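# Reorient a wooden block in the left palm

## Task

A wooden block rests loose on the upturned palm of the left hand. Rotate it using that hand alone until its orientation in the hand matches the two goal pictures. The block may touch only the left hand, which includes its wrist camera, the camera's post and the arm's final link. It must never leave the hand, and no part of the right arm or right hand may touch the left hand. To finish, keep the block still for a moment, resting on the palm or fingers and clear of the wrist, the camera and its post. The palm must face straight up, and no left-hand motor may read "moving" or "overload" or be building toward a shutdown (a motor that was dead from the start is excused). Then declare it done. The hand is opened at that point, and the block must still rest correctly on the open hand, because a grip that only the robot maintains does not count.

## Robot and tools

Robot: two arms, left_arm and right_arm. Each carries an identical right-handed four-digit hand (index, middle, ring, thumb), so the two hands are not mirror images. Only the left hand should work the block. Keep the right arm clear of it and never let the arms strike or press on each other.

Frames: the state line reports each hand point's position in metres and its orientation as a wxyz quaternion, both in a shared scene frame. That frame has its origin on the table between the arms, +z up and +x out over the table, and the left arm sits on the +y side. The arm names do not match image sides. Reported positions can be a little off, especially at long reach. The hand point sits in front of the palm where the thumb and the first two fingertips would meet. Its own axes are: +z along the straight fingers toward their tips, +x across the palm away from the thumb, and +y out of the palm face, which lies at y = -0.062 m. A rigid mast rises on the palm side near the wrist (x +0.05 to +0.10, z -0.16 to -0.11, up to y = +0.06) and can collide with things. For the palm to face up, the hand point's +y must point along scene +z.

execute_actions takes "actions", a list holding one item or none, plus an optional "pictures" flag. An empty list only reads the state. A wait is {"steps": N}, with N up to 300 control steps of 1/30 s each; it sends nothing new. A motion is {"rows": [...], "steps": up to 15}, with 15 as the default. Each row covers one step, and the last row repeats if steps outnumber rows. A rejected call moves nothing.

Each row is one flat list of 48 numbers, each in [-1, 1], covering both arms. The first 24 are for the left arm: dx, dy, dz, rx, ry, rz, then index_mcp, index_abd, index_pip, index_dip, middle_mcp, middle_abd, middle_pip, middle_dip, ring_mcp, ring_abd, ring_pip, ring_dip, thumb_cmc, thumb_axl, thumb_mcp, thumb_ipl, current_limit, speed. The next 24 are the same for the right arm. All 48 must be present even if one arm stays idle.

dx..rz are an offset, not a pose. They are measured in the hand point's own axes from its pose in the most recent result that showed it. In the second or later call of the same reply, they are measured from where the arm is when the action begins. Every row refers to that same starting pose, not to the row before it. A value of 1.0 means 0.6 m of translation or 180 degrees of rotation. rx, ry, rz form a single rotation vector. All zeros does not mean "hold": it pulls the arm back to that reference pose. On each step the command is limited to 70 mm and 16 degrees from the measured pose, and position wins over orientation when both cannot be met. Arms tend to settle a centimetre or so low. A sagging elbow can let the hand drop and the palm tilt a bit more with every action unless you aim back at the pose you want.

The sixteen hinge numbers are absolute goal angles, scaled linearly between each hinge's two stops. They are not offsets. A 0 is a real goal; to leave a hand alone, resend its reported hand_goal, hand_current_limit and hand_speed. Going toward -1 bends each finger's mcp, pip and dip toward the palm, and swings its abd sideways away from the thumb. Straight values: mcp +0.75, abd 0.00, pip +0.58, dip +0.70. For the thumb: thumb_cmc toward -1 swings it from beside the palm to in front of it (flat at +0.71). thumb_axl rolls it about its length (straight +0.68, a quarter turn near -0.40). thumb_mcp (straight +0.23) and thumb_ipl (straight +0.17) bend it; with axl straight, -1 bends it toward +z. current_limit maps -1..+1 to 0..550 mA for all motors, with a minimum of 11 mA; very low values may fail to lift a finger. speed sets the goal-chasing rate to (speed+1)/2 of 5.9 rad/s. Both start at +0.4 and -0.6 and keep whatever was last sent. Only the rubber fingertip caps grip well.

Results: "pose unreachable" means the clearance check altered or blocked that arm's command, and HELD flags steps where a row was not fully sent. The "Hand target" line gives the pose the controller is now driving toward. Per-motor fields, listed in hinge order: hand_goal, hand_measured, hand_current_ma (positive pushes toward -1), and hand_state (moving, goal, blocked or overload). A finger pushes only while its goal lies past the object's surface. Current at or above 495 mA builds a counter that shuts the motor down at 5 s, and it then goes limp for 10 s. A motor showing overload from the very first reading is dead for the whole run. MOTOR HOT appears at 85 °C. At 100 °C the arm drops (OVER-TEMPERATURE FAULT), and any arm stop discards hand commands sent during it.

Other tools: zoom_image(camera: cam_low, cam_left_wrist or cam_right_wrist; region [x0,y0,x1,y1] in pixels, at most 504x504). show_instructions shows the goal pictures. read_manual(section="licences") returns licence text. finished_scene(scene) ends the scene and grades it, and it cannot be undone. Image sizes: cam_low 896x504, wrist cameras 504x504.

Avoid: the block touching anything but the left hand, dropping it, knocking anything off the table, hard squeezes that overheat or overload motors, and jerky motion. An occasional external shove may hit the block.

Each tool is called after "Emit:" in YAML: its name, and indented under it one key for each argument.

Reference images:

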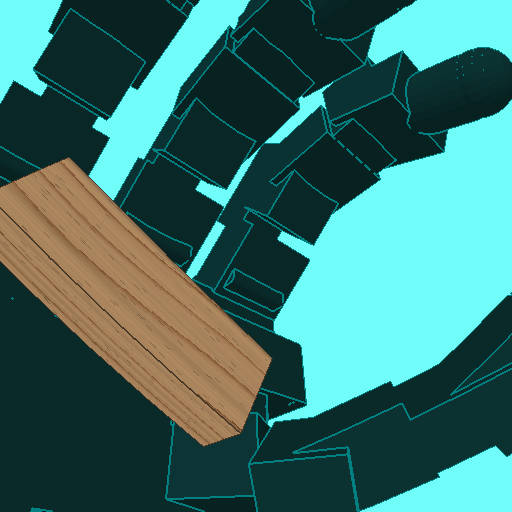

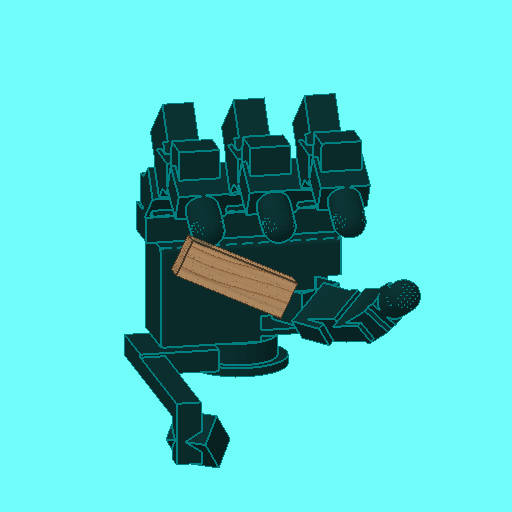

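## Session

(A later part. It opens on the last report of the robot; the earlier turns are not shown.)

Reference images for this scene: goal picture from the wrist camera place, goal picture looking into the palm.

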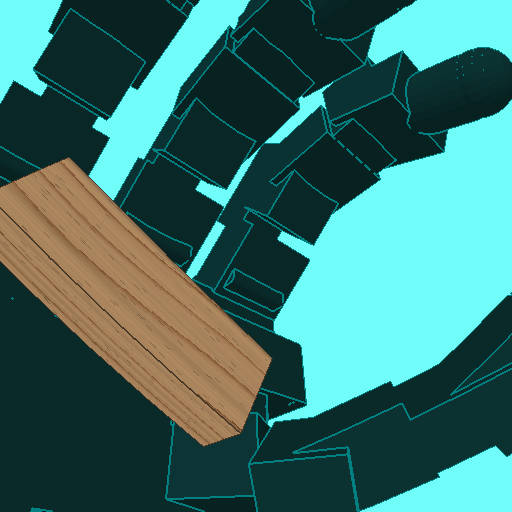

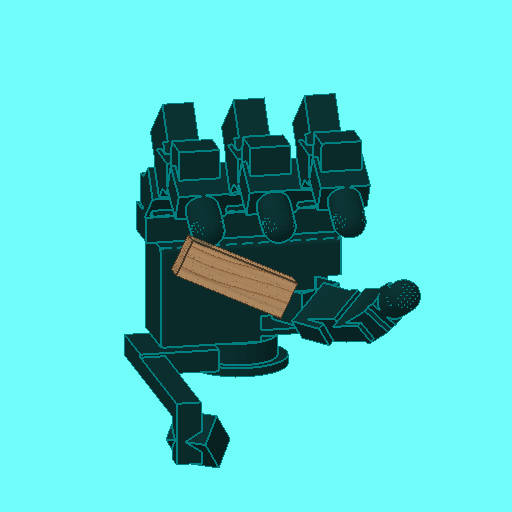

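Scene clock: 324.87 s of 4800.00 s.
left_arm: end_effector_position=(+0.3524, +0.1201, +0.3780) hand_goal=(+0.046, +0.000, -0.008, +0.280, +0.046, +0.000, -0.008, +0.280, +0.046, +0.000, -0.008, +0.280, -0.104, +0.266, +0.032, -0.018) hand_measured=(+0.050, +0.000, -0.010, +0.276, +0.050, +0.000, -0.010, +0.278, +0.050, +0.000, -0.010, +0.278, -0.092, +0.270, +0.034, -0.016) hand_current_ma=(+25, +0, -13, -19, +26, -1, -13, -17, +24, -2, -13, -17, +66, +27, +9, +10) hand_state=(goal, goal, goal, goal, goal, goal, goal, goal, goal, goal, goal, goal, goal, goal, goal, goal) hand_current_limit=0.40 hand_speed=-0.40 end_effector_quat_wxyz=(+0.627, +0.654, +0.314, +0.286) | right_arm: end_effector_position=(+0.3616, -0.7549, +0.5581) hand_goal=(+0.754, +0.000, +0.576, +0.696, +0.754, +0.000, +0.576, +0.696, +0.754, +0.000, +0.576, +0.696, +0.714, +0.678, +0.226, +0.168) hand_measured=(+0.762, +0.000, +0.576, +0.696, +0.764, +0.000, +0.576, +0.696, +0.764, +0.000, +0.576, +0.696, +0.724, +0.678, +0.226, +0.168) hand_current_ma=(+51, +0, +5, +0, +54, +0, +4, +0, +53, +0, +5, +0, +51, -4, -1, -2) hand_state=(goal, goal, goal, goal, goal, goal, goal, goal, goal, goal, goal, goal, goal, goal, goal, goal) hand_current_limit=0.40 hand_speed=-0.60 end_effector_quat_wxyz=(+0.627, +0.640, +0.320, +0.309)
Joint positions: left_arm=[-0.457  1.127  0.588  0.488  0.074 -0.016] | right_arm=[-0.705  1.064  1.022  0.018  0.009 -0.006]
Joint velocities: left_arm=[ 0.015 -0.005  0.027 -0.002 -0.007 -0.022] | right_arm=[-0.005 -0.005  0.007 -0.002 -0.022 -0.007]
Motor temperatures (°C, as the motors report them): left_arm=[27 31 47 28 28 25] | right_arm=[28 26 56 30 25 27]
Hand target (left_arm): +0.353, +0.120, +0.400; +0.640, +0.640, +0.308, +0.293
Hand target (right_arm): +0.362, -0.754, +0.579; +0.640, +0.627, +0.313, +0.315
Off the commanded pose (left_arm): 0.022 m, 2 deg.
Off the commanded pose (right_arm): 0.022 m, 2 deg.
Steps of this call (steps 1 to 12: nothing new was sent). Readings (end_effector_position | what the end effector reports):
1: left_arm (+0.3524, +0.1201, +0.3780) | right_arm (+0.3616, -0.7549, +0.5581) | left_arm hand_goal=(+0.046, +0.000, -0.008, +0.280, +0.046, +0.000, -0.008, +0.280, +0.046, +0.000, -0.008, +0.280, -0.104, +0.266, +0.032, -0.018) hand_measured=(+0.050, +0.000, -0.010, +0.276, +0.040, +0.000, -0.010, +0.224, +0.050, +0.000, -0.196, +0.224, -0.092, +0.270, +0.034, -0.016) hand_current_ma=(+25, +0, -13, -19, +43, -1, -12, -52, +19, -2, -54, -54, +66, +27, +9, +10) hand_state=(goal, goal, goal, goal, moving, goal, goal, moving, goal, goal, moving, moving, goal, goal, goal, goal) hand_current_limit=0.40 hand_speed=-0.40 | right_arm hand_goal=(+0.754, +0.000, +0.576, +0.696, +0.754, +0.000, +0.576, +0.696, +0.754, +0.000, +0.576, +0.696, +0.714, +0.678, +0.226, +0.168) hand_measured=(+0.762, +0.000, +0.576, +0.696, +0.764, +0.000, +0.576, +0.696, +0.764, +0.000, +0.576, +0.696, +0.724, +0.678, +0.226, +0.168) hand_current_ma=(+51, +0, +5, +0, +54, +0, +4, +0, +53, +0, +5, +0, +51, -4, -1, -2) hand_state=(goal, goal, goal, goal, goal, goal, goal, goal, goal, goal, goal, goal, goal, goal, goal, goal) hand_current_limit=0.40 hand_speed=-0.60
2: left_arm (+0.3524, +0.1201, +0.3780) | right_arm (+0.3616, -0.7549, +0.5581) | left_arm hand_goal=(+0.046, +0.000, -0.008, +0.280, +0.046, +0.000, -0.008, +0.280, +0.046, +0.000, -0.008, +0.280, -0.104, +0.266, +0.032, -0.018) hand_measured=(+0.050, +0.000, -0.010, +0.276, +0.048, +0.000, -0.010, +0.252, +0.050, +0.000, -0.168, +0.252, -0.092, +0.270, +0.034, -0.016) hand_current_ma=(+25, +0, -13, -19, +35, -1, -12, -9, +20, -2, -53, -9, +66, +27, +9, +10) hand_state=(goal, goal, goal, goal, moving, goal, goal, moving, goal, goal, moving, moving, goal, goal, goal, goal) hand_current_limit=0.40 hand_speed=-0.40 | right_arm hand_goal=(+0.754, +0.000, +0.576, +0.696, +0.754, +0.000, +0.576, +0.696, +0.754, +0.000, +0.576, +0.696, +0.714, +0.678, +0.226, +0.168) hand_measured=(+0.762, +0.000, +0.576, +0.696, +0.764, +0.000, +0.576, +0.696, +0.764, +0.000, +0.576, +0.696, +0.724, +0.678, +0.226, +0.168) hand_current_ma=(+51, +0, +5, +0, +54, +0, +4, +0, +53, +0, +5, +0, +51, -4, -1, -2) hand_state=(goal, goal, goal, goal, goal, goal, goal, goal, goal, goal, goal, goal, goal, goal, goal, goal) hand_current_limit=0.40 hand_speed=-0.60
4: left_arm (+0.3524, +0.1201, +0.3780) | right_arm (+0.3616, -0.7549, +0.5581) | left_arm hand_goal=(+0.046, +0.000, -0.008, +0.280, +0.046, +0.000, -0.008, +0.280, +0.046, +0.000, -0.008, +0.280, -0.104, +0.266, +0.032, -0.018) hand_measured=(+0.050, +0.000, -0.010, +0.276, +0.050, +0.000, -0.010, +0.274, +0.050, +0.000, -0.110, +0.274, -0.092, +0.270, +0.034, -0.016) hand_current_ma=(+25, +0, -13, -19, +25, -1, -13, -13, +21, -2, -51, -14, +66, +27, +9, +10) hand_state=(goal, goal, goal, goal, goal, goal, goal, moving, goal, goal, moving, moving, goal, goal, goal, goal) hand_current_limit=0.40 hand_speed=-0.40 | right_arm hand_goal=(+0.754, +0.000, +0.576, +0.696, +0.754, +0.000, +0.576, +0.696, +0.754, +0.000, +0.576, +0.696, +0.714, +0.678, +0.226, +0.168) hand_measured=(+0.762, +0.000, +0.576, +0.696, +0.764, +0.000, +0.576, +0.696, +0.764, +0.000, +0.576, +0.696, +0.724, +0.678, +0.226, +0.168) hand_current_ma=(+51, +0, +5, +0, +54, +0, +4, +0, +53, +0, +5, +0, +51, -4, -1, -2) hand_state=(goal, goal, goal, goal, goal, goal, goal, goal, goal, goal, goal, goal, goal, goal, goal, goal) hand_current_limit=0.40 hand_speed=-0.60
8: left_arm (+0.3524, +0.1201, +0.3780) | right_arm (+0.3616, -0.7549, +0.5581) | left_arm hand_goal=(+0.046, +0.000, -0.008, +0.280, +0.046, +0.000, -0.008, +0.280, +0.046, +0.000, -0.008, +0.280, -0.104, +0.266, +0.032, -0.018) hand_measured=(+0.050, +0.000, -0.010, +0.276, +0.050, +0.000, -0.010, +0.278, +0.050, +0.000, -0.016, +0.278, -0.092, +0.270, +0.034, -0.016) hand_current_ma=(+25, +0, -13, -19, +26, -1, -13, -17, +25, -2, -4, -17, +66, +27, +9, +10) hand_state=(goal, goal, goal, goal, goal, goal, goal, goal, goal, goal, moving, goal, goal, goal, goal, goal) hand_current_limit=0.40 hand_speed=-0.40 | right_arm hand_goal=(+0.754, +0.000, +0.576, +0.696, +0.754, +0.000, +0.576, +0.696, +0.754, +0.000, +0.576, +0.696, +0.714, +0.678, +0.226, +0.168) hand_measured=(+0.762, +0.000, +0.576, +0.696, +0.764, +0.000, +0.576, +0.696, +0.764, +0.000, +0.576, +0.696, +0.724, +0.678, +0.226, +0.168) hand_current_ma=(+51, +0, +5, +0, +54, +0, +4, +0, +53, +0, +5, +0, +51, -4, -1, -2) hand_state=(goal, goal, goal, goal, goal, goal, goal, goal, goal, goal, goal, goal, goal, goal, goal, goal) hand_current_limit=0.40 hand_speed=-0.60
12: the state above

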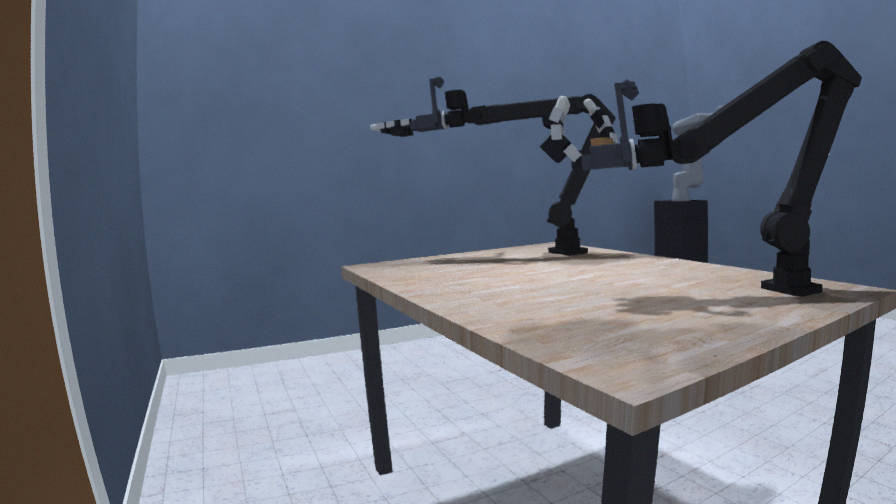

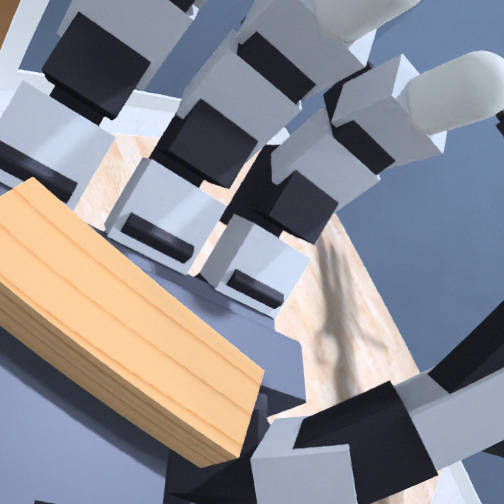

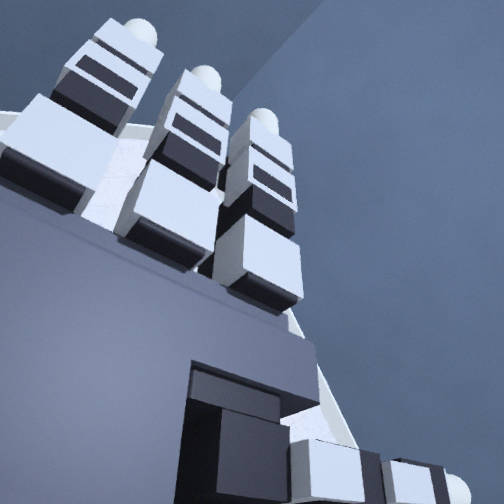

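Emit:
execute_actions:
  actions:
    - {"rows": [[0, 0.0368, 0, -0.0135, 0, 0, 0.046, 0, -0.008, 0.28, -0.405, 0, -0.42, -0.174, -0.24, 0, -0.56, -0.174, -0.104, 0.266, 0.032, -0.018, 0.4, -0.4, 0, 0.0365, 0, -0.0131, 0, 0, 0.754, 0, 0.576, 0.696, 0.754, 0, 0.576, 0.696, 0.754, 0, 0.576, 0.696, 0.714, 0.678, 0.226, 0.168, 0.4, -0.6]], "steps": 15}
  pictures: false

Emit:
execute_actions:
  actions:
    - {"steps": 10}
  pictures: false

Emit:
execute_actions:
  actions:
    - {"rows": [[0, 0.0368, 0, -0.0135, 0, 0, 0.046, 0, -0.008, 0.28, -0.405, 0, -0.55, -0.174, -0.24, 0, -0.70, -0.174, -0.104, 0.266, 0.032, -0.018, 0.4, -0.6, 0, 0.0365, 0, -0.0131, 0, 0, 0.754, 0, 0.576, 0.696, 0.754, 0, 0.576, 0.696, 0.754, 0, 0.576, 0.696, 0.714, 0.678, 0.226, 0.168, 0.4, -0.6]], "steps": 12}

Scene clock: 368.07 s of 4800.00 s.
left_arm: end_effector_position=(+0.3524, +0.1201, +0.3780) hand_goal=(+0.046, +0.000, -0.008, +0.280, -0.404, +0.000, -0.420, -0.174, -0.240, +0.000, -0.560, -0.174, -0.104, +0.266, +0.032, -0.018) hand_measured=(+0.050, +0.000, -0.010, +0.276, -0.290, +0.000, -0.414, -0.096, -0.232, +0.000, -0.382, -0.098, -0.092, +0.270, +0.034, -0.016) hand_current_ma=(+25, +0, -13, -19, +71, -1, -8, +46, +33, -2, +37, +46, +66, +27, +9, +10) hand_state=(goal, goal, goal, goal, moving, goal, moving, moving, moving, goal, moving, moving, goal, goal, goal, goal) hand_current_limit=0.40 hand_speed=-0.40 end_effector_quat_wxyz=(+0.627, +0.654, +0.314, +0.286) | right_arm: end_effector_position=(+0.3616, -0.7549, +0.5581) hand_goal=(+0.754, +0.000, +0.576, +0.696, +0.754, +0.000, +0.576, +0.696, +0.754, +0.000, +0.576, +0.696, +0.714, +0.678, +0.226, +0.168) hand_measured=(+0.762, +0.000, +0.576, +0.696, +0.764, +0.000, +0.576, +0.696, +0.764, +0.000, +0.576, +0.696, +0.724, +0.678, +0.226, +0.168) hand_current_ma=(+51, +0, +5, +0, +54, +0, +4, +0, +53, +0, +5, +0, +51, -4, -1, -2) hand_state=(goal, goal, goal, goal, goal, goal, goal, goal, goal, goal, goal, goal, goal, goal, goal, goal) hand_current_limit=0.40 hand_speed=-0.60 end_effector_quat_wxyz=(+0.627, +0.640, +0.320, +0.309)
Joint positions: left_arm=[-0.457  1.127  0.588  0.488  0.074 -0.016] | right_arm=[-0.705  1.064  1.022  0.018  0.009 -0.006]
Joint velocities: left_arm=[-0.015 -0.005 -0.017 -0.012  0.022 -0.022] | right_arm=[-0.015 -0.015  0.012 -0.002  0.007 -0.051]
Motor temperatures (°C, as the motors report them): left_arm=[27 31 48 28 28 25] | right_arm=[28 27 57 30 25 27]
Hand target (left_arm): +0.353, +0.120, +0.400; +0.640, +0.640, +0.308, +0.293
Hand target (right_arm): +0.362, -0.754, +0.579; +0.640, +0.627, +0.313, +0.315
Off the commanded pose (left_arm): 0.022 m, 2 deg.
Off the commanded pose (right_arm): 0.022 m, 2 deg.
Steps of this call (steps 1 to 1281: nothing new was sent; steps 1282 to 1296: all 15 steps of this action). Readings (end_effector_position | what the end effector reports):
1282: left_arm (+0.3524, +0.1201, +0.3780) | right_arm (+0.3616, -0.7549, +0.5581) | left_arm hand_goal=(+0.046, +0.000, -0.008, +0.280, -0.404, +0.000, -0.420, -0.174, -0.240, +0.000, -0.560, -0.174, -0.104, +0.266, +0.032, -0.018) hand_measured=(+0.050, +0.000, -0.010, +0.276, +0.050, +0.000, -0.010, +0.278, +0.050, +0.000, -0.010, +0.278, -0.092, +0.270, +0.034, -0.016) hand_current_ma=(+25, +0, -13, -19, +26, -1, -13, -17, +24, -2, -13, -17, +66, +27, +9, +10) hand_state=(goal, goal, goal, goal, moving, goal, moving, moving, moving, goal, moving, moving, goal, goal, goal, goal) hand_current_limit=0.40 hand_speed=-0.40 | right_arm hand_goal=(+0.754, +0.000, +0.576, +0.696, +0.754, +0.000, +0.576, +0.696, +0.754, +0.000, +0.576, +0.696, +0.714, +0.678, +0.226, +0.168) hand_measured=(+0.762, +0.000, +0.576, +0.696, +0.764, +0.000, +0.576, +0.696, +0.764, +0.000, +0.576, +0.696, +0.724, +0.678, +0.226, +0.168) hand_current_ma=(+51, +0, +5, +0, +54, +0, +4, +0, +53, +0, +5, +0, +51, -4, -1, -2) hand_state=(goal, goal, goal, goal, goal, goal, goal, goal, goal, goal, goal, goal, goal, goal, goal, goal) hand_current_limit=0.40 hand_speed=-0.60
1283: left_arm (+0.3524, +0.1201, +0.3780) | right_arm (+0.3616, -0.7549, +0.5581) | left_arm hand_goal=(+0.046, +0.000, -0.008, +0.280, -0.404, +0.000, -0.420, -0.174, -0.240, +0.000, -0.560, -0.174, -0.104, +0.266, +0.032, -0.018) hand_measured=(+0.050, +0.000, -0.010, +0.276, +0.050, +0.000, -0.010, +0.276, +0.050, +0.000, -0.010, +0.276, -0.092, +0.270, +0.034, -0.016) hand_current_ma=(+25, +0, -13, -19, +139, -1, +85, +87, +141, -2, +96, +87, +66, +27, +9, +10) hand_state=(goal, goal, goal, goal, moving, goal, moving, moving, moving, goal, moving, moving, goal, goal, goal, goal) hand_current_limit=0.40 hand_speed=-0.40 | right_arm hand_goal=(+0.754, +0.000, +0.576, +0.696, +0.754, +0.000, +0.576, +0.696, +0.754, +0.000, +0.576, +0.696, +0.714, +0.678, +0.226, +0.168) hand_measured=(+0.762, +0.000, +0.576, +0.696, +0.764, +0.000, +0.576, +0.696, +0.764, +0.000, +0.576, +0.696, +0.724, +0.678, +0.226, +0.168) hand_current_ma=(+51, +0, +5, +0, +54, +0, +4, +0, +53, +0, +5, +0, +51, -4, -1, -2) hand_state=(goal, goal, goal, goal, goal, goal, goal, goal, goal, goal, goal, goal, goal, goal, goal, goal) hand_current_limit=0.40 hand_speed=-0.60
1285: left_arm (+0.3524, +0.1201, +0.3780) | right_arm (+0.3616, -0.7549, +0.5581) | left_arm hand_goal=(+0.046, +0.000, -0.008, +0.280, -0.404, +0.000, -0.420, -0.174, -0.240, +0.000, -0.560, -0.174, -0.104, +0.266, +0.032, -0.018) hand_measured=(+0.050, +0.000, -0.010, +0.276, +0.012, +0.000, -0.064, +0.228, +0.010, +0.000, -0.058, +0.228, -0.092, +0.270, +0.034, -0.016) hand_current_ma=(+25, +0, -13, -19, +119, -1, +55, +63, +114, -2, +63, +63, +66, +27, +9, +10) hand_state=(goal, goal, goal, goal, moving, goal, moving, moving, moving, goal, moving, moving, goal, goal, goal, goal) hand_current_limit=0.40 hand_speed=-0.40 | right_arm hand_goal=(+0.754, +0.000, +0.576, +0.696, +0.754, +0.000, +0.576, +0.696, +0.754, +0.000, +0.576, +0.696, +0.714, +0.678, +0.226, +0.168) hand_measured=(+0.762, +0.000, +0.576, +0.696, +0.764, +0.000, +0.576, +0.696, +0.764, +0.000, +0.576, +0.696, +0.724, +0.678, +0.226, +0.168) hand_current_ma=(+51, +0, +5, +0, +54, +0, +4, +0, +53, +0, +5, +0, +51, -4, -1, -2) hand_state=(goal, goal, goal, goal, goal, goal, goal, goal, goal, goal, goal, goal, goal, goal, goal, goal) hand_current_limit=0.40 hand_speed=-0.60
1289: left_arm (+0.3524, +0.1201, +0.3780) | right_arm (+0.3616, -0.7549, +0.5581) | left_arm hand_goal=(+0.046, +0.000, -0.008, +0.280, -0.404, +0.000, -0.420, -0.174, -0.240, +0.000, -0.560, -0.174, -0.104, +0.266, +0.032, -0.018) hand_measured=(+0.050, +0.000, -0.010, +0.276, -0.090, +0.000, -0.198, +0.110, -0.090, +0.000, -0.174, +0.110, -0.092, +0.270, +0.034, -0.016) hand_current_ma=(+25, +0, -13, -19, +107, -1, +50, +50, +100, -2, +47, +50, +66, +27, +9, +10) hand_state=(goal, goal, goal, goal, moving, goal, moving, moving, moving, goal, moving, moving, goal, goal, goal, goal) hand_current_limit=0.40 hand_speed=-0.40 | right_arm hand_goal=(+0.754, +0.000, +0.576, +0.696, +0.754, +0.000, +0.576, +0.696, +0.754, +0.000, +0.576, +0.696, +0.714, +0.678, +0.226, +0.168) hand_measured=(+0.762, +0.000, +0.576, +0.696, +0.764, +0.000, +0.576, +0.696, +0.764, +0.000, +0.576, +0.696, +0.724, +0.678, +0.226, +0.168) hand_current_ma=(+51, +0, +5, +0, +54, +0, +4, +0, +53, +0, +5, +0, +51, -4, -1, -2) hand_state=(goal, goal, goal, goal, goal, goal, goal, goal, goal, goal, goal, goal, goal, goal, goal, goal) hand_current_limit=0.40 hand_speed=-0.60
1296: the state above

Scene clock: 368.40 s of 4800.00 s.
left_arm: end_effector_position=(+0.3524, +0.1201, +0.3780) hand_goal=(+0.046, +0.000, -0.008, +0.280, -0.404, +0.000, -0.420, -0.174, -0.240, +0.000, -0.560, -0.174, -0.104, +0.266, +0.032, -0.018) hand_measured=(+0.050, +0.000, -0.010, +0.276, -0.402, +0.000, -0.420, -0.172, -0.234, +0.000, -0.560, -0.172, -0.092, +0.270, +0.034, -0.016) hand_current_ma=(+25, +0, -13, -19, +14, -1, +0, +11, +32, -2, +1, +11, +66, +27, +9, +10) hand_state=(goal, goal, goal, goal, goal, goal, goal, goal, goal, goal, goal, goal, goal, goal, goal, goal) hand_current_limit=0.40 hand_speed=-0.40 end_effector_quat_wxyz=(+0.627, +0.654, +0.314, +0.286) | right_arm: end_effector_position=(+0.3616, -0.7549, +0.5581) hand_goal=(+0.754, +0.000, +0.576, +0.696, +0.754, +0.000, +0.576, +0.696, +0.754, +0.000, +0.576, +0.696, +0.714, +0.678, +0.226, +0.168) hand_measured=(+0.762, +0.000, +0.576, +0.696, +0.764, +0.000, +0.576, +0.696, +0.764, +0.000, +0.576, +0.696, +0.724, +0.678, +0.226, +0.168) hand_current_ma=(+51, +0, +5, +0, +54, +0, +4, +0, +53, +0, +5, +0, +51, -4, -1, -2) hand_state=(goal, goal, goal, goal, goal, goal, goal, goal, goal, goal, goal, goal, goal, goal, goal, goal) hand_current_limit=0.40 hand_speed=-0.60 end_effector_quat_wxyz=(+0.627, +0.640, +0.320, +0.309)
Joint positions: left_arm=[-0.457  1.127  0.588  0.488  0.074 -0.016] | right_arm=[-0.705  1.064  1.022  0.018  0.009 -0.006]
Joint velocities: left_arm=[-0.005  0.005 -0.007 -0.007  0.066  0.095] | right_arm=[-0.005 -0.005 -0.012 -0.017 -0.007  0.051]
Motor temperatures (°C, as the motors report them): left_arm=[27 31 48 28 28 25] | right_arm=[28 27 57 30 25 27]
Hand target (left_arm): +0.353, +0.120, +0.400; +0.640, +0.640, +0.308, +0.293
Hand target (right_arm): +0.362, -0.754, +0.579; +0.640, +0.627, +0.313, +0.315
Off the commanded pose (left_arm): 0.022 m, 2 deg.
Off the commanded pose (right_arm): 0.022 m, 2 deg.
Steps of this call (steps 1 to 10: nothing new was sent). Readings (end_effector_position | what the end effector reports):
1: left_arm (+0.3524, +0.1201, +0.3780) | right_arm (+0.3616, -0.7549, +0.5581) | left_arm hand_goal=(+0.046, +0.000, -0.008, +0.280, -0.404, +0.000, -0.420, -0.174, -0.240, +0.000, -0.560, -0.174, -0.104, +0.266, +0.032, -0.018) hand_measured=(+0.050, +0.000, -0.010, +0.276, -0.320, +0.000, -0.418, -0.126, -0.234, +0.000, -0.412, -0.128, -0.092, +0.270, +0.034, -0.016) hand_current_ma=(+25, +0, -13, -19, +70, -1, -2, +42, +36, -2, +38, +39, +66, +27, +9, +10) hand_state=(goal, goal, goal, goal, moving, goal, moving, moving, goal, goal, moving, moving, goal, goal, goal, goal) hand_current_limit=0.40 hand_speed=-0.40 | right_arm hand_goal=(+0.754, +0.000, +0.576, +0.696, +0.754, +0.000, +0.576, +0.696, +0.754, +0.000, +0.576, +0.696, +0.714, +0.678, +0.226, +0.168) hand_measured=(+0.762, +0.000, +0.576, +0.696, +0.764, +0.000, +0.576, +0.696, +0.764, +0.000, +0.576, +0.696, +0.724, +0.678, +0.226, +0.168) hand_current_ma=(+51, +0, +5, +0, +54, +0, +4, +0, +53, +0, +5, +0, +51, -4, -1, -2) hand_state=(goal, goal, goal, goal, goal, goal, goal, goal, goal, goal, goal, goal, goal, goal, goal, goal) hand_current_limit=0.40 hand_speed=-0.60
2: left_arm (+0.3524, +0.1201, +0.3780) | right_arm (+0.3616, -0.7549, +0.5581) | left_arm hand_goal=(+0.046, +0.000, -0.008, +0.280, -0.404, +0.000, -0.420, -0.174, -0.240, +0.000, -0.560, -0.174, -0.104, +0.266, +0.032, -0.018) hand_measured=(+0.050, +0.000, -0.010, +0.276, -0.352, +0.000, -0.420, -0.154, -0.234, +0.000, -0.442, -0.156, -0.092, +0.270, +0.034, -0.016) hand_current_ma=(+25, +0, -13, -19, +59, -1, +0, -9, +36, -2, +37, -9, +66, +27, +9, +10) hand_state=(goal, goal, goal, goal, moving, goal, moving, moving, goal, goal, moving, moving, goal, goal, goal, goal) hand_current_limit=0.40 hand_speed=-0.40 | right_arm hand_goal=(+0.754, +0.000, +0.576, +0.696, +0.754, +0.000, +0.576, +0.696, +0.754, +0.000, +0.576, +0.696, +0.714, +0.678, +0.226, +0.168) hand_measured=(+0.762, +0.000, +0.576, +0.696, +0.764, +0.000, +0.576, +0.696, +0.764, +0.000, +0.576, +0.696, +0.724, +0.678, +0.226, +0.168) hand_current_ma=(+51, +0, +5, +0, +54, +0, +4, +0, +53, +0, +5, +0, +51, -4, -1, -2) hand_state=(goal, goal, goal, goal, goal, goal, goal, goal, goal, goal, goal, goal, goal, goal, goal, goal) hand_current_limit=0.40 hand_speed=-0.60
4: left_arm (+0.3524, +0.1201, +0.3780) | right_arm (+0.3616, -0.7549, +0.5581) | left_arm hand_goal=(+0.046, +0.000, -0.008, +0.280, -0.404, +0.000, -0.420, -0.174, -0.240, +0.000, -0.560, -0.174, -0.104, +0.266, +0.032, -0.018) hand_measured=(+0.050, +0.000, -0.010, +0.276, -0.396, +0.000, -0.420, -0.170, -0.234, +0.000, -0.502, -0.170, -0.092, +0.270, +0.034, -0.016) hand_current_ma=(+25, +0, -13, -19, +1, -1, -1, +8, +35, -2, +37, +8, +66, +27, +9, +10) hand_state=(goal, goal, goal, goal, moving, goal, goal, moving, goal, goal, moving, moving, goal, goal, goal, goal) hand_current_limit=0.40 hand_speed=-0.40 | right_arm hand_goal=(+0.754, +0.000, +0.576, +0.696, +0.754, +0.000, +0.576, +0.696, +0.754, +0.000, +0.576, +0.696, +0.714, +0.678, +0.226, +0.168) hand_measured=(+0.762, +0.000, +0.576, +0.696, +0.764, +0.000, +0.576, +0.696, +0.764, +0.000, +0.576, +0.696, +0.724, +0.678, +0.226, +0.168) hand_current_ma=(+51, +0, +5, +0, +54, +0, +4, +0, +53, +0, +5, +0, +51, -4, -1, -2) hand_state=(goal, goal, goal, goal, goal, goal, goal, goal, goal, goal, goal, goal, goal, goal, goal, goal) hand_current_limit=0.40 hand_speed=-0.60
8: left_arm (+0.3524, +0.1201, +0.3780) | right_arm (+0.3616, -0.7549, +0.5581) | left_arm hand_goal=(+0.046, +0.000, -0.008, +0.280, -0.404, +0.000, -0.420, -0.174, -0.240, +0.000, -0.560, -0.174, -0.104, +0.266, +0.032, -0.018) hand_measured=(+0.050, +0.000, -0.010, +0.276, -0.402, +0.000, -0.420, -0.172, -0.234, +0.000, -0.560, -0.172, -0.092, +0.270, +0.034, -0.016) hand_current_ma=(+25, +0, -13, -19, +14, -1, +0, +11, +32, -2, -1, +11, +66, +27, +9, +10) hand_state=(goal, goal, goal, goal, goal, goal, goal, goal, goal, goal, moving, goal, goal, goal, goal, goal) hand_current_limit=0.40 hand_speed=-0.40 | right_arm hand_goal=(+0.754, +0.000, +0.576, +0.696, +0.754, +0.000, +0.576, +0.696, +0.754, +0.000, +0.576, +0.696, +0.714, +0.678, +0.226, +0.168) hand_measured=(+0.762, +0.000, +0.576, +0.696, +0.764, +0.000, +0.576, +0.696, +0.764, +0.000, +0.576, +0.696, +0.724, +0.678, +0.226, +0.168) hand_current_ma=(+51, +0, +5, +0, +54, +0, +4, +0, +53, +0, +5, +0, +51, -4, -1, -2) hand_state=(goal, goal, goal, goal, goal, goal, goal, goal, goal, goal, goal, goal, goal, goal, goal, goal) hand_current_limit=0.40 hand_speed=-0.60
10: the state above

Scene clock: 368.80 s of 4800.00 s.
left_arm: end_effector_position=(+0.3524, +0.1201, +0.3780) hand_goal=(+0.046, +0.000, -0.008, +0.280, -0.404, +0.000, -0.550, -0.174, -0.240, +0.000, -0.700, -0.174, -0.104, +0.266, +0.032, -0.018) hand_measured=(+0.050, +0.000, -0.010, +0.276, -0.394, +0.000, -0.518, -0.168, -0.228, +0.000, -0.668, -0.168, -0.092, +0.270, +0.034, -0.016) hand_current_ma=(+25, +0, -13, -19, +49, -1, +160, +36, +64, -2, +197, +41, +66, +27, +9, +10) hand_state=(goal, goal, goal, goal, goal, goal, blocked, goal, goal, goal, blocked, goal, goal, goal, goal, goal) hand_current_limit=0.40 hand_speed=-0.60 end_effector_quat_wxyz=(+0.627, +0.654, +0.314, +0.286) | right_arm: end_effector_position=(+0.3616, -0.7549, +0.5581) hand_goal=(+0.754, +0.000, +0.576, +0.696, +0.754, +0.000, +0.576, +0.696, +0.754, +0.000, +0.576, +0.696, +0.714, +0.678, +0.226, +0.168) hand_measured=(+0.762, +0.000, +0.576, +0.696, +0.764, +0.000, +0.576, +0.696, +0.764, +0.000, +0.576, +0.696, +0.724, +0.678, +0.226, +0.168) hand_current_ma=(+51, +0, +5, +0, +54, +0, +4, +0, +53, +0, +5, +0, +51, -4, -1, -2) hand_state=(goal, goal, goal, goal, goal, goal, goal, goal, goal, goal, goal, goal, goal, goal, goal, goal) hand_current_limit=0.40 hand_speed=-0.60 end_effector_quat_wxyz=(+0.627, +0.640, +0.320, +0.309)
Joint positions: left_arm=[-0.457  1.127  0.588  0.488  0.074 -0.016] | right_arm=[-0.705  1.064  1.022  0.018  0.009 -0.006]
Joint velocities: left_arm=[-0.005 -0.005  0.027 -0.012 -0.022 -0.051] | right_arm=[-0.005 -0.024 -0.002 -0.017  0.022  0.007]
Motor temperatures (°C, as the motors report them): left_arm=[27 31 48 28 28 25] | right_arm=[28 27 57 30 25 27]
Hand target (left_arm): +0.353, +0.120, +0.400; +0.640, +0.640, +0.308, +0.293
Hand target (right_arm): +0.362, -0.754, +0.579; +0.640, +0.627, +0.313, +0.315
Off the commanded pose (left_arm): 0.022 m, 2 deg.
Off the commanded pose (right_arm): 0.022 m, 2 deg.
Steps of this call (steps 1 to 12: all 12 steps of this action). Readings (end_effector_position | what the end effector reports):
1: left_arm (+0.3524, +0.1201, +0.3780) | right_arm (+0.3616, -0.7549, +0.5581) | left_arm hand_goal=(+0.046, +0.000, -0.008, +0.280, -0.404, +0.000, -0.550, -0.174, -0.240, +0.000, -0.700, -0.174, -0.104, +0.266, +0.032, -0.018) hand_measured=(+0.050, +0.000, -0.010, +0.276, -0.402, +0.000, -0.420, -0.172, -0.234, +0.000, -0.560, -0.172, -0.092, +0.270, +0.034, -0.016) hand_current_ma=(+25, +0, -13, -19, +14, -1, +0, +11, +32, -2, +1, +11, +66, +27, +9, +10) hand_state=(goal, goal, goal, goal, goal, goal, moving, goal, goal, goal, moving, goal, goal, goal, goal, goal) hand_current_limit=0.40 hand_speed=-0.60 | right_arm hand_goal=(+0.754, +0.000, +0.576, +0.696, +0.754, +0.000, +0.576, +0.696, +0.754, +0.000, +0.576, +0.696, +0.714, +0.678, +0.226, +0.168) hand_measured=(+0.762, +0.000, +0.576, +0.696, +0.764, +0.000, +0.576, +0.696, +0.764, +0.000, +0.576, +0.696, +0.724, +0.678, +0.226, +0.168) hand_current_ma=(+51, +0, +5, +0, +54, +0, +4, +0, +53, +0, +5, +0, +51, -4, -1, -2) hand_state=(goal, goal, goal, goal, goal, goal, goal, goal, goal, goal, goal, goal, goal, goal, goal, goal) hand_current_limit=0.40 hand_speed=-0.60
2: left_arm (+0.3524, +0.1201, +0.3780) | right_arm (+0.3616, -0.7549, +0.5581) | left_arm hand_goal=(+0.046, +0.000, -0.008, +0.280, -0.404, +0.000, -0.550, -0.174, -0.240, +0.000, -0.700, -0.174, -0.104, +0.266, +0.032, -0.018) hand_measured=(+0.050, +0.000, -0.010, +0.276, -0.402, +0.000, -0.420, -0.172, -0.234, +0.000, -0.560, -0.172, -0.092, +0.270, +0.034, -0.016) hand_current_ma=(+25, +0, -13, -19, +14, -1, +57, +11, +32, -2, +65, +11, +66, +27, +9, +10) hand_state=(goal, goal, goal, goal, goal, goal, moving, goal, goal, goal, moving, goal, goal, goal, goal, goal) hand_current_limit=0.40 hand_speed=-0.60 | right_arm hand_goal=(+0.754, +0.000, +0.576, +0.696, +0.754, +0.000, +0.576, +0.696, +0.754, +0.000, +0.576, +0.696, +0.714, +0.678, +0.226, +0.168) hand_measured=(+0.762, +0.000, +0.576, +0.696, +0.764, +0.000, +0.576, +0.696, +0.764, +0.000, +0.576, +0.696, +0.724, +0.678, +0.226, +0.168) hand_current_ma=(+51, +0, +5, +0, +54, +0, +4, +0, +53, +0, +5, +0, +51, -4, -1, -2) hand_state=(goal, goal, goal, goal, goal, goal, goal, goal, goal, goal, goal, goal, goal, goal, goal, goal) hand_current_limit=0.40 hand_speed=-0.60
4: left_arm (+0.3524, +0.1201, +0.3780) | right_arm (+0.3616, -0.7549, +0.5581) | left_arm hand_goal=(+0.046, +0.000, -0.008, +0.280, -0.404, +0.000, -0.550, -0.174, -0.240, +0.000, -0.700, -0.174, -0.104, +0.266, +0.032, -0.018) hand_measured=(+0.050, +0.000, -0.010, +0.276, -0.402, +0.000, -0.466, -0.172, -0.234, +0.000, -0.606, -0.172, -0.092, +0.270, +0.034, -0.016) hand_current_ma=(+25, +0, -13, -19, +14, -1, +44, +11, +32, -2, +32, +11, +66, +27, +9, +10) hand_state=(goal, goal, goal, goal, goal, goal, moving, goal, goal, goal, moving, goal, goal, goal, goal, goal) hand_current_limit=0.40 hand_speed=-0.60 | right_arm hand_goal=(+0.754, +0.000, +0.576, +0.696, +0.754, +0.000, +0.576, +0.696, +0.754, +0.000, +0.576, +0.696, +0.714, +0.678, +0.226, +0.168) hand_measured=(+0.762, +0.000, +0.576, +0.696, +0.764, +0.000, +0.576, +0.696, +0.764, +0.000, +0.576, +0.696, +0.724, +0.678, +0.226, +0.168) hand_current_ma=(+51, +0, +5, +0, +54, +0, +4, +0, +53, +0, +5, +0, +51, -4, -1, -2) hand_state=(goal, goal, goal, goal, goal, goal, goal, goal, goal, goal, goal, goal, goal, goal, goal, goal) hand_current_limit=0.40 hand_speed=-0.60
8: left_arm (+0.3524, +0.1201, +0.3780) | right_arm (+0.3616, -0.7549, +0.5581) | left_arm hand_goal=(+0.046, +0.000, -0.008, +0.280, -0.404, +0.000, -0.550, -0.174, -0.240, +0.000, -0.700, -0.174, -0.104, +0.266, +0.032, -0.018) hand_measured=(+0.050, +0.000, -0.010, +0.276, -0.394, +0.000, -0.518, -0.168, -0.228, +0.000, -0.668, -0.168, -0.092, +0.270, +0.034, -0.016) hand_current_ma=(+25, +0, -13, -19, +50, -1, +164, +36, +67, -2, +205, +44, +66, +27, +9, +10) hand_state=(goal, goal, goal, goal, goal, goal, blocked, goal, moving, goal, moving, moving, goal, goal, goal, goal) hand_current_limit=0.40 hand_speed=-0.60 | right_arm hand_goal=(+0.754, +0.000, +0.576, +0.696, +0.754, +0.000, +0.576, +0.696, +0.754, +0.000, +0.576, +0.696, +0.714, +0.678, +0.226, +0.168) hand_measured=(+0.762, +0.000, +0.576, +0.696, +0.764, +0.000, +0.576, +0.696, +0.764, +0.000, +0.576, +0.696, +0.724, +0.678, +0.226, +0.168) hand_current_ma=(+51, +0, +5, +0, +54, +0, +4, +0, +53, +0, +5, +0, +51, -4, -1, -2) hand_state=(goal, goal, goal, goal, goal, goal, goal, goal, goal, goal, goal, goal, goal, goal, goal, goal) hand_current_limit=0.40 hand_speed=-0.60
12: the state above

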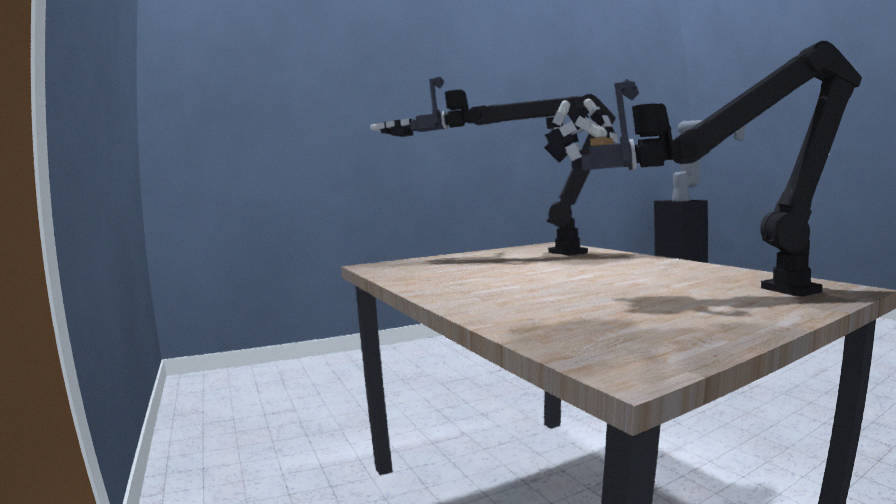

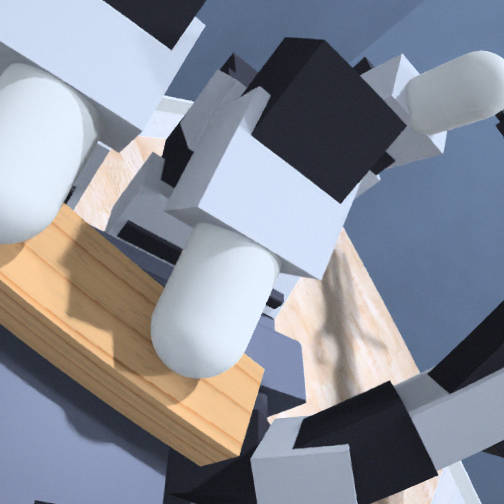

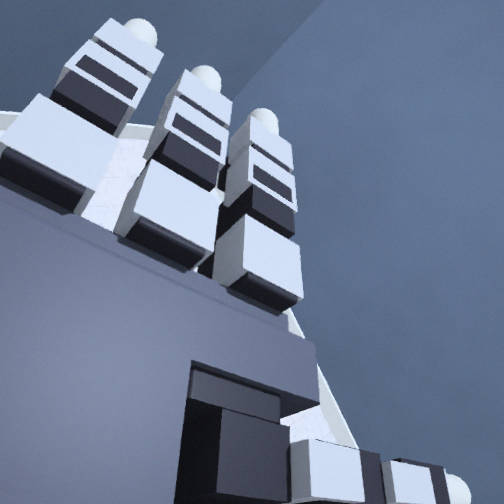

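Emit:
execute_actions:
  actions:
    - {"rows": [[0, 0.0368, 0, -0.0135, 0, 0, 0.046, 0, -0.008, 0.28, -0.405, 0, -0.55, -0.174, -0.22, 0, -0.714, -0.174, -0.104, 0.266, 0.032, -0.018, 0.4, -0.6, 0, 0.0365, 0, -0.0131, 0, 0, 0.754, 0, 0.576, 0.696, 0.754, 0, 0.576, 0.696, 0.754, 0, 0.576, 0.696, 0.714, 0.678, 0.226, 0.168, 0.4, -0.6], [0, 0.0368, 0, -0.0135, 0, 0, 0.046, 0, -0.008, 0.28, -0.405, 0, -0.55, -0.174, -0.20, 0, -0.729, -0.174, -0.104, 0.266, 0.032, -0.018, 0.4, -0.6, 0, 0.0365, 0, -0.0131, 0, 0, 0.754, 0, 0.576, 0.696, 0.754, 0, 0.576, 0.696, 0.754, 0, 0.576, 0.696, 0.714, 0.678, 0.226, 0.168, 0.4, -0.6], [0, 0.0368, 0, -0.0135, 0, 0, 0.046, 0, -0.008, 0.28, -0.405, 0, -0.55, -0.174, -0.18, 0, -0.743, -0.174, -0.104, 0.266, 0.032, -0.018, 0.4, -0.6, 0, 0.0365, 0, -0.0131, 0, 0, 0.754, 0, 0.576, 0.696, 0.754, 0, 0.576, 0.696, 0.754, 0, 0.576, 0.696, 0.714, 0.678, 0.226, 0.168, 0.4, -0.6], [0, 0.0368, 0, -0.0135, 0, 0, 0.046, 0, -0.008, 0.28, -0.405, 0, -0.55, -0.174, -0.16, 0, -0.757, -0.174, -0.104, 0.266, 0.032, -0.018, 0.4, -0.6, 0, 0.0365, 0, -0.0131, 0, 0, 0.754, 0, 0.576, 0.696, 0.754, 0, 0.576, 0.696, 0.754, 0, 0.576, 0.696, 0.714, 0.678, 0.226, 0.168, 0.4, -0.6], [0, 0.0368, 0, -0.0135, 0, 0, 0.046, 0, -0.008, 0.28, -0.405, 0, -0.55, -0.174, -0.14, 0, -0.772, -0.174, -0.104, 0.266, 0.032, -0.018, 0.4, -0.6, 0, 0.0365, 0, -0.0131, 0, 0, 0.754, 0, 0.576, 0.696, 0.754, 0, 0.576, 0.696, 0.754, 0, 0.576, 0.696, 0.714, 0.678, 0.226, 0.168, 0.4, -0.6], [0, 0.0368, 0, -0.0135, 0, 0, 0.046, 0, -0.008, 0.28, -0.405, 0, -0.55, -0.174, -0.12, 0, -0.786, -0.174, -0.104, 0.266, 0.032, -0.018, 0.4, -0.6, 0, 0.0365, 0, -0.0131, 0, 0, 0.754, 0, 0.576, 0.696, 0.754, 0, 0.576, 0.696, 0.754, 0, 0.576, 0.696, 0.714, 0.678, 0.226, 0.168, 0.4, -0.6]], "steps": 12}

Scene clock: 382.07 s of 4800.00 s.
left_arm: end_effector_position=(+0.3524, +0.1201, +0.3780) hand_goal=(+0.046, +0.000, -0.008, +0.280, -0.404, +0.000, -0.550, -0.174, -0.120, +0.000, -0.786, -0.174, -0.104, +0.266, +0.032, -0.018) hand_measured=(+0.050, +0.000, -0.010, +0.276, -0.390, +0.000, -0.524, -0.168, -0.112, -0.002, -0.754, -0.166, -0.092, +0.270, +0.034, -0.016) hand_current_ma=(+25, +0, -13, -19, +77, -1, +134, +36, +40, -10, +197, +51, +66, +27, +9, +10) hand_state=(goal, goal, goal, goal, goal, goal, blocked, goal, goal, goal, blocked, goal, goal, goal, goal, goal) hand_current_limit=0.40 hand_speed=-0.60 end_effector_quat_wxyz=(+0.627, +0.654, +0.314, +0.286) | right_arm: end_effector_position=(+0.3616, -0.7549, +0.5581) hand_goal=(+0.754, +0.000, +0.576, +0.696, +0.754, +0.000, +0.576, +0.696, +0.754, +0.000, +0.576, +0.696, +0.714, +0.678, +0.226, +0.168) hand_measured=(+0.762, +0.000, +0.576, +0.696, +0.764, +0.000, +0.576, +0.696, +0.764, +0.000, +0.576, +0.696, +0.724, +0.678, +0.226, +0.168) hand_current_ma=(+51, +0, +5, +0, +54, +0, +4, +0, +53, +0, +5, +0, +51, -4, -1, -2) hand_state=(goal, goal, goal, goal, goal, goal, goal, goal, goal, goal, goal, goal, goal, goal, goal, goal) hand_current_limit=0.40 hand_speed=-0.60 end_effector_quat_wxyz=(+0.627, +0.640, +0.320, +0.309)
Joint positions: left_arm=[-0.457  1.127  0.588  0.488  0.074 -0.016] | right_arm=[-0.705  1.064  1.022  0.018  0.009 -0.006]
Joint velocities: left_arm=[ 0.005  0.005 -0.007 -0.012 -0.007  0.066] | right_arm=[-0.005  0.015  0.007  0.012 -0.022 -0.051]
Motor temperatures (°C, as the motors report them): left_arm=[27 31 49 28 28 25] | right_arm=[28 27 58 30 25 27]
Hand target (left_arm): +0.353, +0.120, +0.400; +0.640, +0.640, +0.308, +0.293
Hand target (right_arm): +0.362, -0.754, +0.579; +0.640, +0.627, +0.313, +0.315
Off the commanded pose (left_arm): 0.022 m, 2 deg.
Off the commanded pose (right_arm): 0.022 m, 2 deg.
Steps of this call (steps 1 to 386: nothing new was sent; steps 387 to 398: all 12 steps of this action). Readings (end_effector_position | what the end effector reports):
387: left_arm (+0.3524, +0.1201, +0.3780) | right_arm (+0.3616, -0.7549, +0.5581) | left_arm hand_goal=(+0.046, +0.000, -0.008, +0.280, -0.404, +0.000, -0.550, -0.174, -0.220, +0.000, -0.714, -0.174, -0.104, +0.266, +0.032, -0.018) hand_measured=(+0.050, +0.000, -0.010, +0.276, -0.394, +0.000, -0.518, -0.168, -0.228, +0.000, -0.668, -0.168, -0.092, +0.270, +0.034, -0.016) hand_current_ma=(+25, +0, -13, -19, +49, -1, +160, +36, +64, -2, +197, +41, +66, +27, +9, +10) hand_state=(goal, goal, goal, goal, goal, goal, blocked, goal, moving, goal, moving, goal, goal, goal, goal, goal) hand_current_limit=0.40 hand_speed=-0.60 | right_arm hand_goal=(+0.754, +0.000, +0.576, +0.696, +0.754, +0.000, +0.576, +0.696, +0.754, +0.000, +0.576, +0.696, +0.714, +0.678, +0.226, +0.168) hand_measured=(+0.762, +0.000, +0.576, +0.696, +0.764, +0.000, +0.576, +0.696, +0.764, +0.000, +0.576, +0.696, +0.724, +0.678, +0.226, +0.168) hand_current_ma=(+51, +0, +5, +0, +54, +0, +4, +0, +53, +0, +5, +0, +51, -4, -1, -2) hand_state=(goal, goal, goal, goal, goal, goal, goal, goal, goal, goal, goal, goal, goal, goal, goal, goal) hand_current_limit=0.40 hand_speed=-0.60
388: left_arm (+0.3524, +0.1201, +0.3780) | right_arm (+0.3616, -0.7549, +0.5581) | left_arm hand_goal=(+0.046, +0.000, -0.008, +0.280, -0.404, +0.000, -0.550, -0.174, -0.200, +0.000, -0.728, -0.174, -0.104, +0.266, +0.032, -0.018) hand_measured=(+0.050, +0.000, -0.010, +0.276, -0.394, +0.000, -0.518, -0.168, -0.228, +0.000, -0.668, -0.168, -0.092, +0.270, +0.034, -0.016) hand_current_ma=(+25, +0, -13, -19, +49, -1, +160, +36, +25, -2, +225, +41, +66, +27, +9, +10) hand_state=(goal, goal, goal, goal, goal, goal, blocked, goal, moving, goal, moving, goal, goal, goal, goal, goal) hand_current_limit=0.40 hand_speed=-0.60 | right_arm hand_goal=(+0.754, +0.000, +0.576, +0.696, +0.754, +0.000, +0.576, +0.696, +0.754, +0.000, +0.576, +0.696, +0.714, +0.678, +0.226, +0.168) hand_measured=(+0.762, +0.000, +0.576, +0.696, +0.764, +0.000, +0.576, +0.696, +0.764, +0.000, +0.576, +0.696, +0.724, +0.678, +0.226, +0.168) hand_current_ma=(+51, +0, +5, +0, +54, +0, +4, +0, +53, +0, +5, +0, +51, -4, -1, -2) hand_state=(goal, goal, goal, goal, goal, goal, goal, goal, goal, goal, goal, goal, goal, goal, goal, goal) hand_current_limit=0.40 hand_speed=-0.60
390: left_arm (+0.3524, +0.1201, +0.3780) | right_arm (+0.3616, -0.7549, +0.5581) | left_arm hand_goal=(+0.046, +0.000, -0.008, +0.280, -0.404, +0.000, -0.550, -0.174, -0.160, +0.000, -0.756, -0.174, -0.104, +0.266, +0.032, -0.018) hand_measured=(+0.050, +0.000, -0.010, +0.276, -0.392, +0.000, -0.520, -0.168, -0.202, +0.000, -0.688, -0.166, -0.092, +0.270, +0.034, -0.016) hand_current_ma=(+25, +0, -13, -19, +72, -1, +139, +36, +16, -6, +211, +47, +66, +27, +9, +10) hand_state=(goal, goal, goal, goal, moving, goal, moving, goal, moving, goal, moving, goal, goal, goal, goal, goal) hand_current_limit=0.40 hand_speed=-0.60 | right_arm hand_goal=(+0.754, +0.000, +0.576, +0.696, +0.754, +0.000, +0.576, +0.696, +0.754, +0.000, +0.576, +0.696, +0.714, +0.678, +0.226, +0.168) hand_measured=(+0.762, +0.000, +0.576, +0.696, +0.764, +0.000, +0.576, +0.696, +0.764, +0.000, +0.576, +0.696, +0.724, +0.678, +0.226, +0.168) hand_current_ma=(+51, +0, +5, +0, +54, +0, +4, +0, +53, +0, +5, +0, +51, -4, -1, -2) hand_state=(goal, goal, goal, goal, goal, goal, goal, goal, goal, goal, goal, goal, goal, goal, goal, goal) hand_current_limit=0.40 hand_speed=-0.60
394: left_arm (+0.3524, +0.1201, +0.3780) | right_arm (+0.3616, -0.7549, +0.5581) | left_arm hand_goal=(+0.046, +0.000, -0.008, +0.280, -0.404, +0.000, -0.550, -0.174, -0.120, +0.000, -0.786, -0.174, -0.104, +0.266, +0.032, -0.018) hand_measured=(+0.050, +0.000, -0.010, +0.276, -0.390, +0.000, -0.524, -0.168, -0.126, -0.002, -0.744, -0.166, -0.092, +0.270, +0.034, -0.016) hand_current_ma=(+25, +0, -13, -19, +77, -1, +134, +36, +55, -10, +188, +51, +66, +27, +9, +10) hand_state=(goal, goal, goal, goal, goal, goal, blocked, goal, moving, goal, moving, goal, goal, goal, goal, goal) hand_current_limit=0.40 hand_speed=-0.60 | right_arm hand_goal=(+0.754, +0.000, +0.576, +0.696, +0.754, +0.000, +0.576, +0.696, +0.754, +0.000, +0.576, +0.696, +0.714, +0.678, +0.226, +0.168) hand_measured=(+0.762, +0.000, +0.576, +0.696, +0.764, +0.000, +0.576, +0.696, +0.764, +0.000, +0.576, +0.696, +0.724, +0.678, +0.226, +0.168) hand_current_ma=(+51, +0, +5, +0, +54, +0, +4, +0, +53, +0, +5, +0, +51, -4, -1, -2) hand_state=(goal, goal, goal, goal, goal, goal, goal, goal, goal, goal, goal, goal, goal, goal, goal, goal) hand_current_limit=0.40 hand_speed=-0.60
398: the state above

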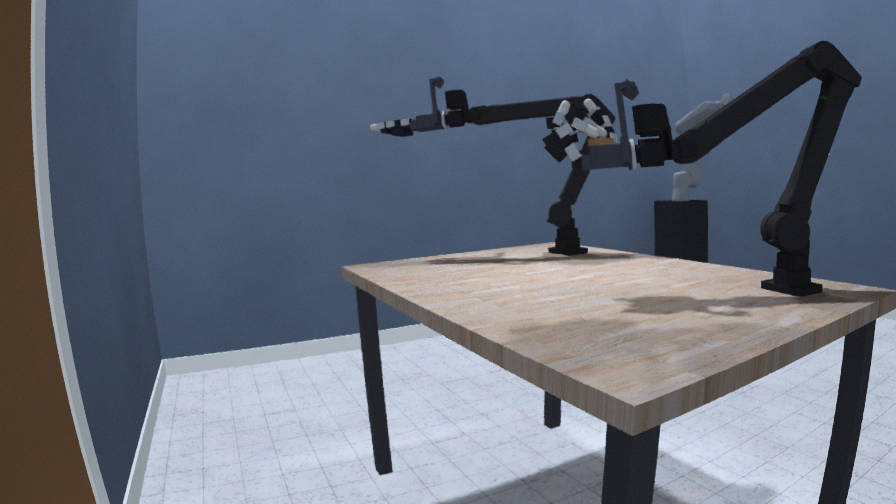

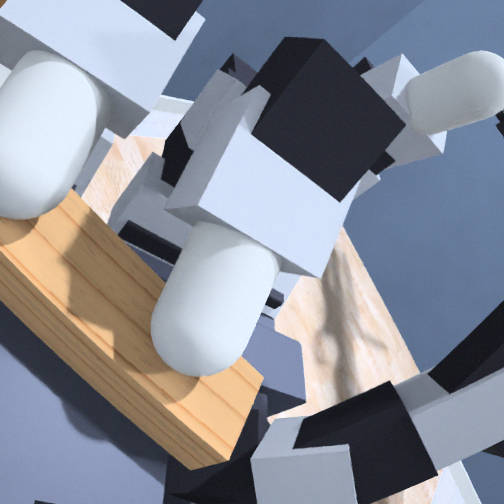

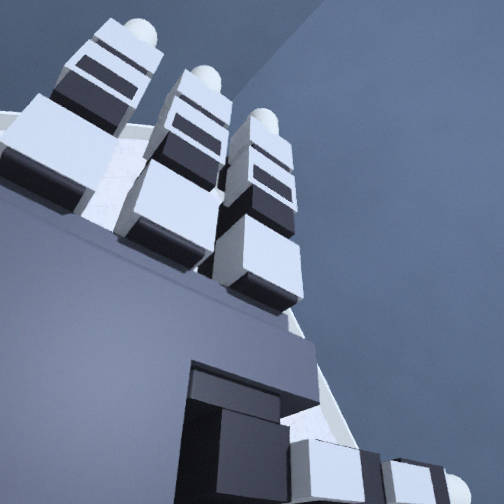

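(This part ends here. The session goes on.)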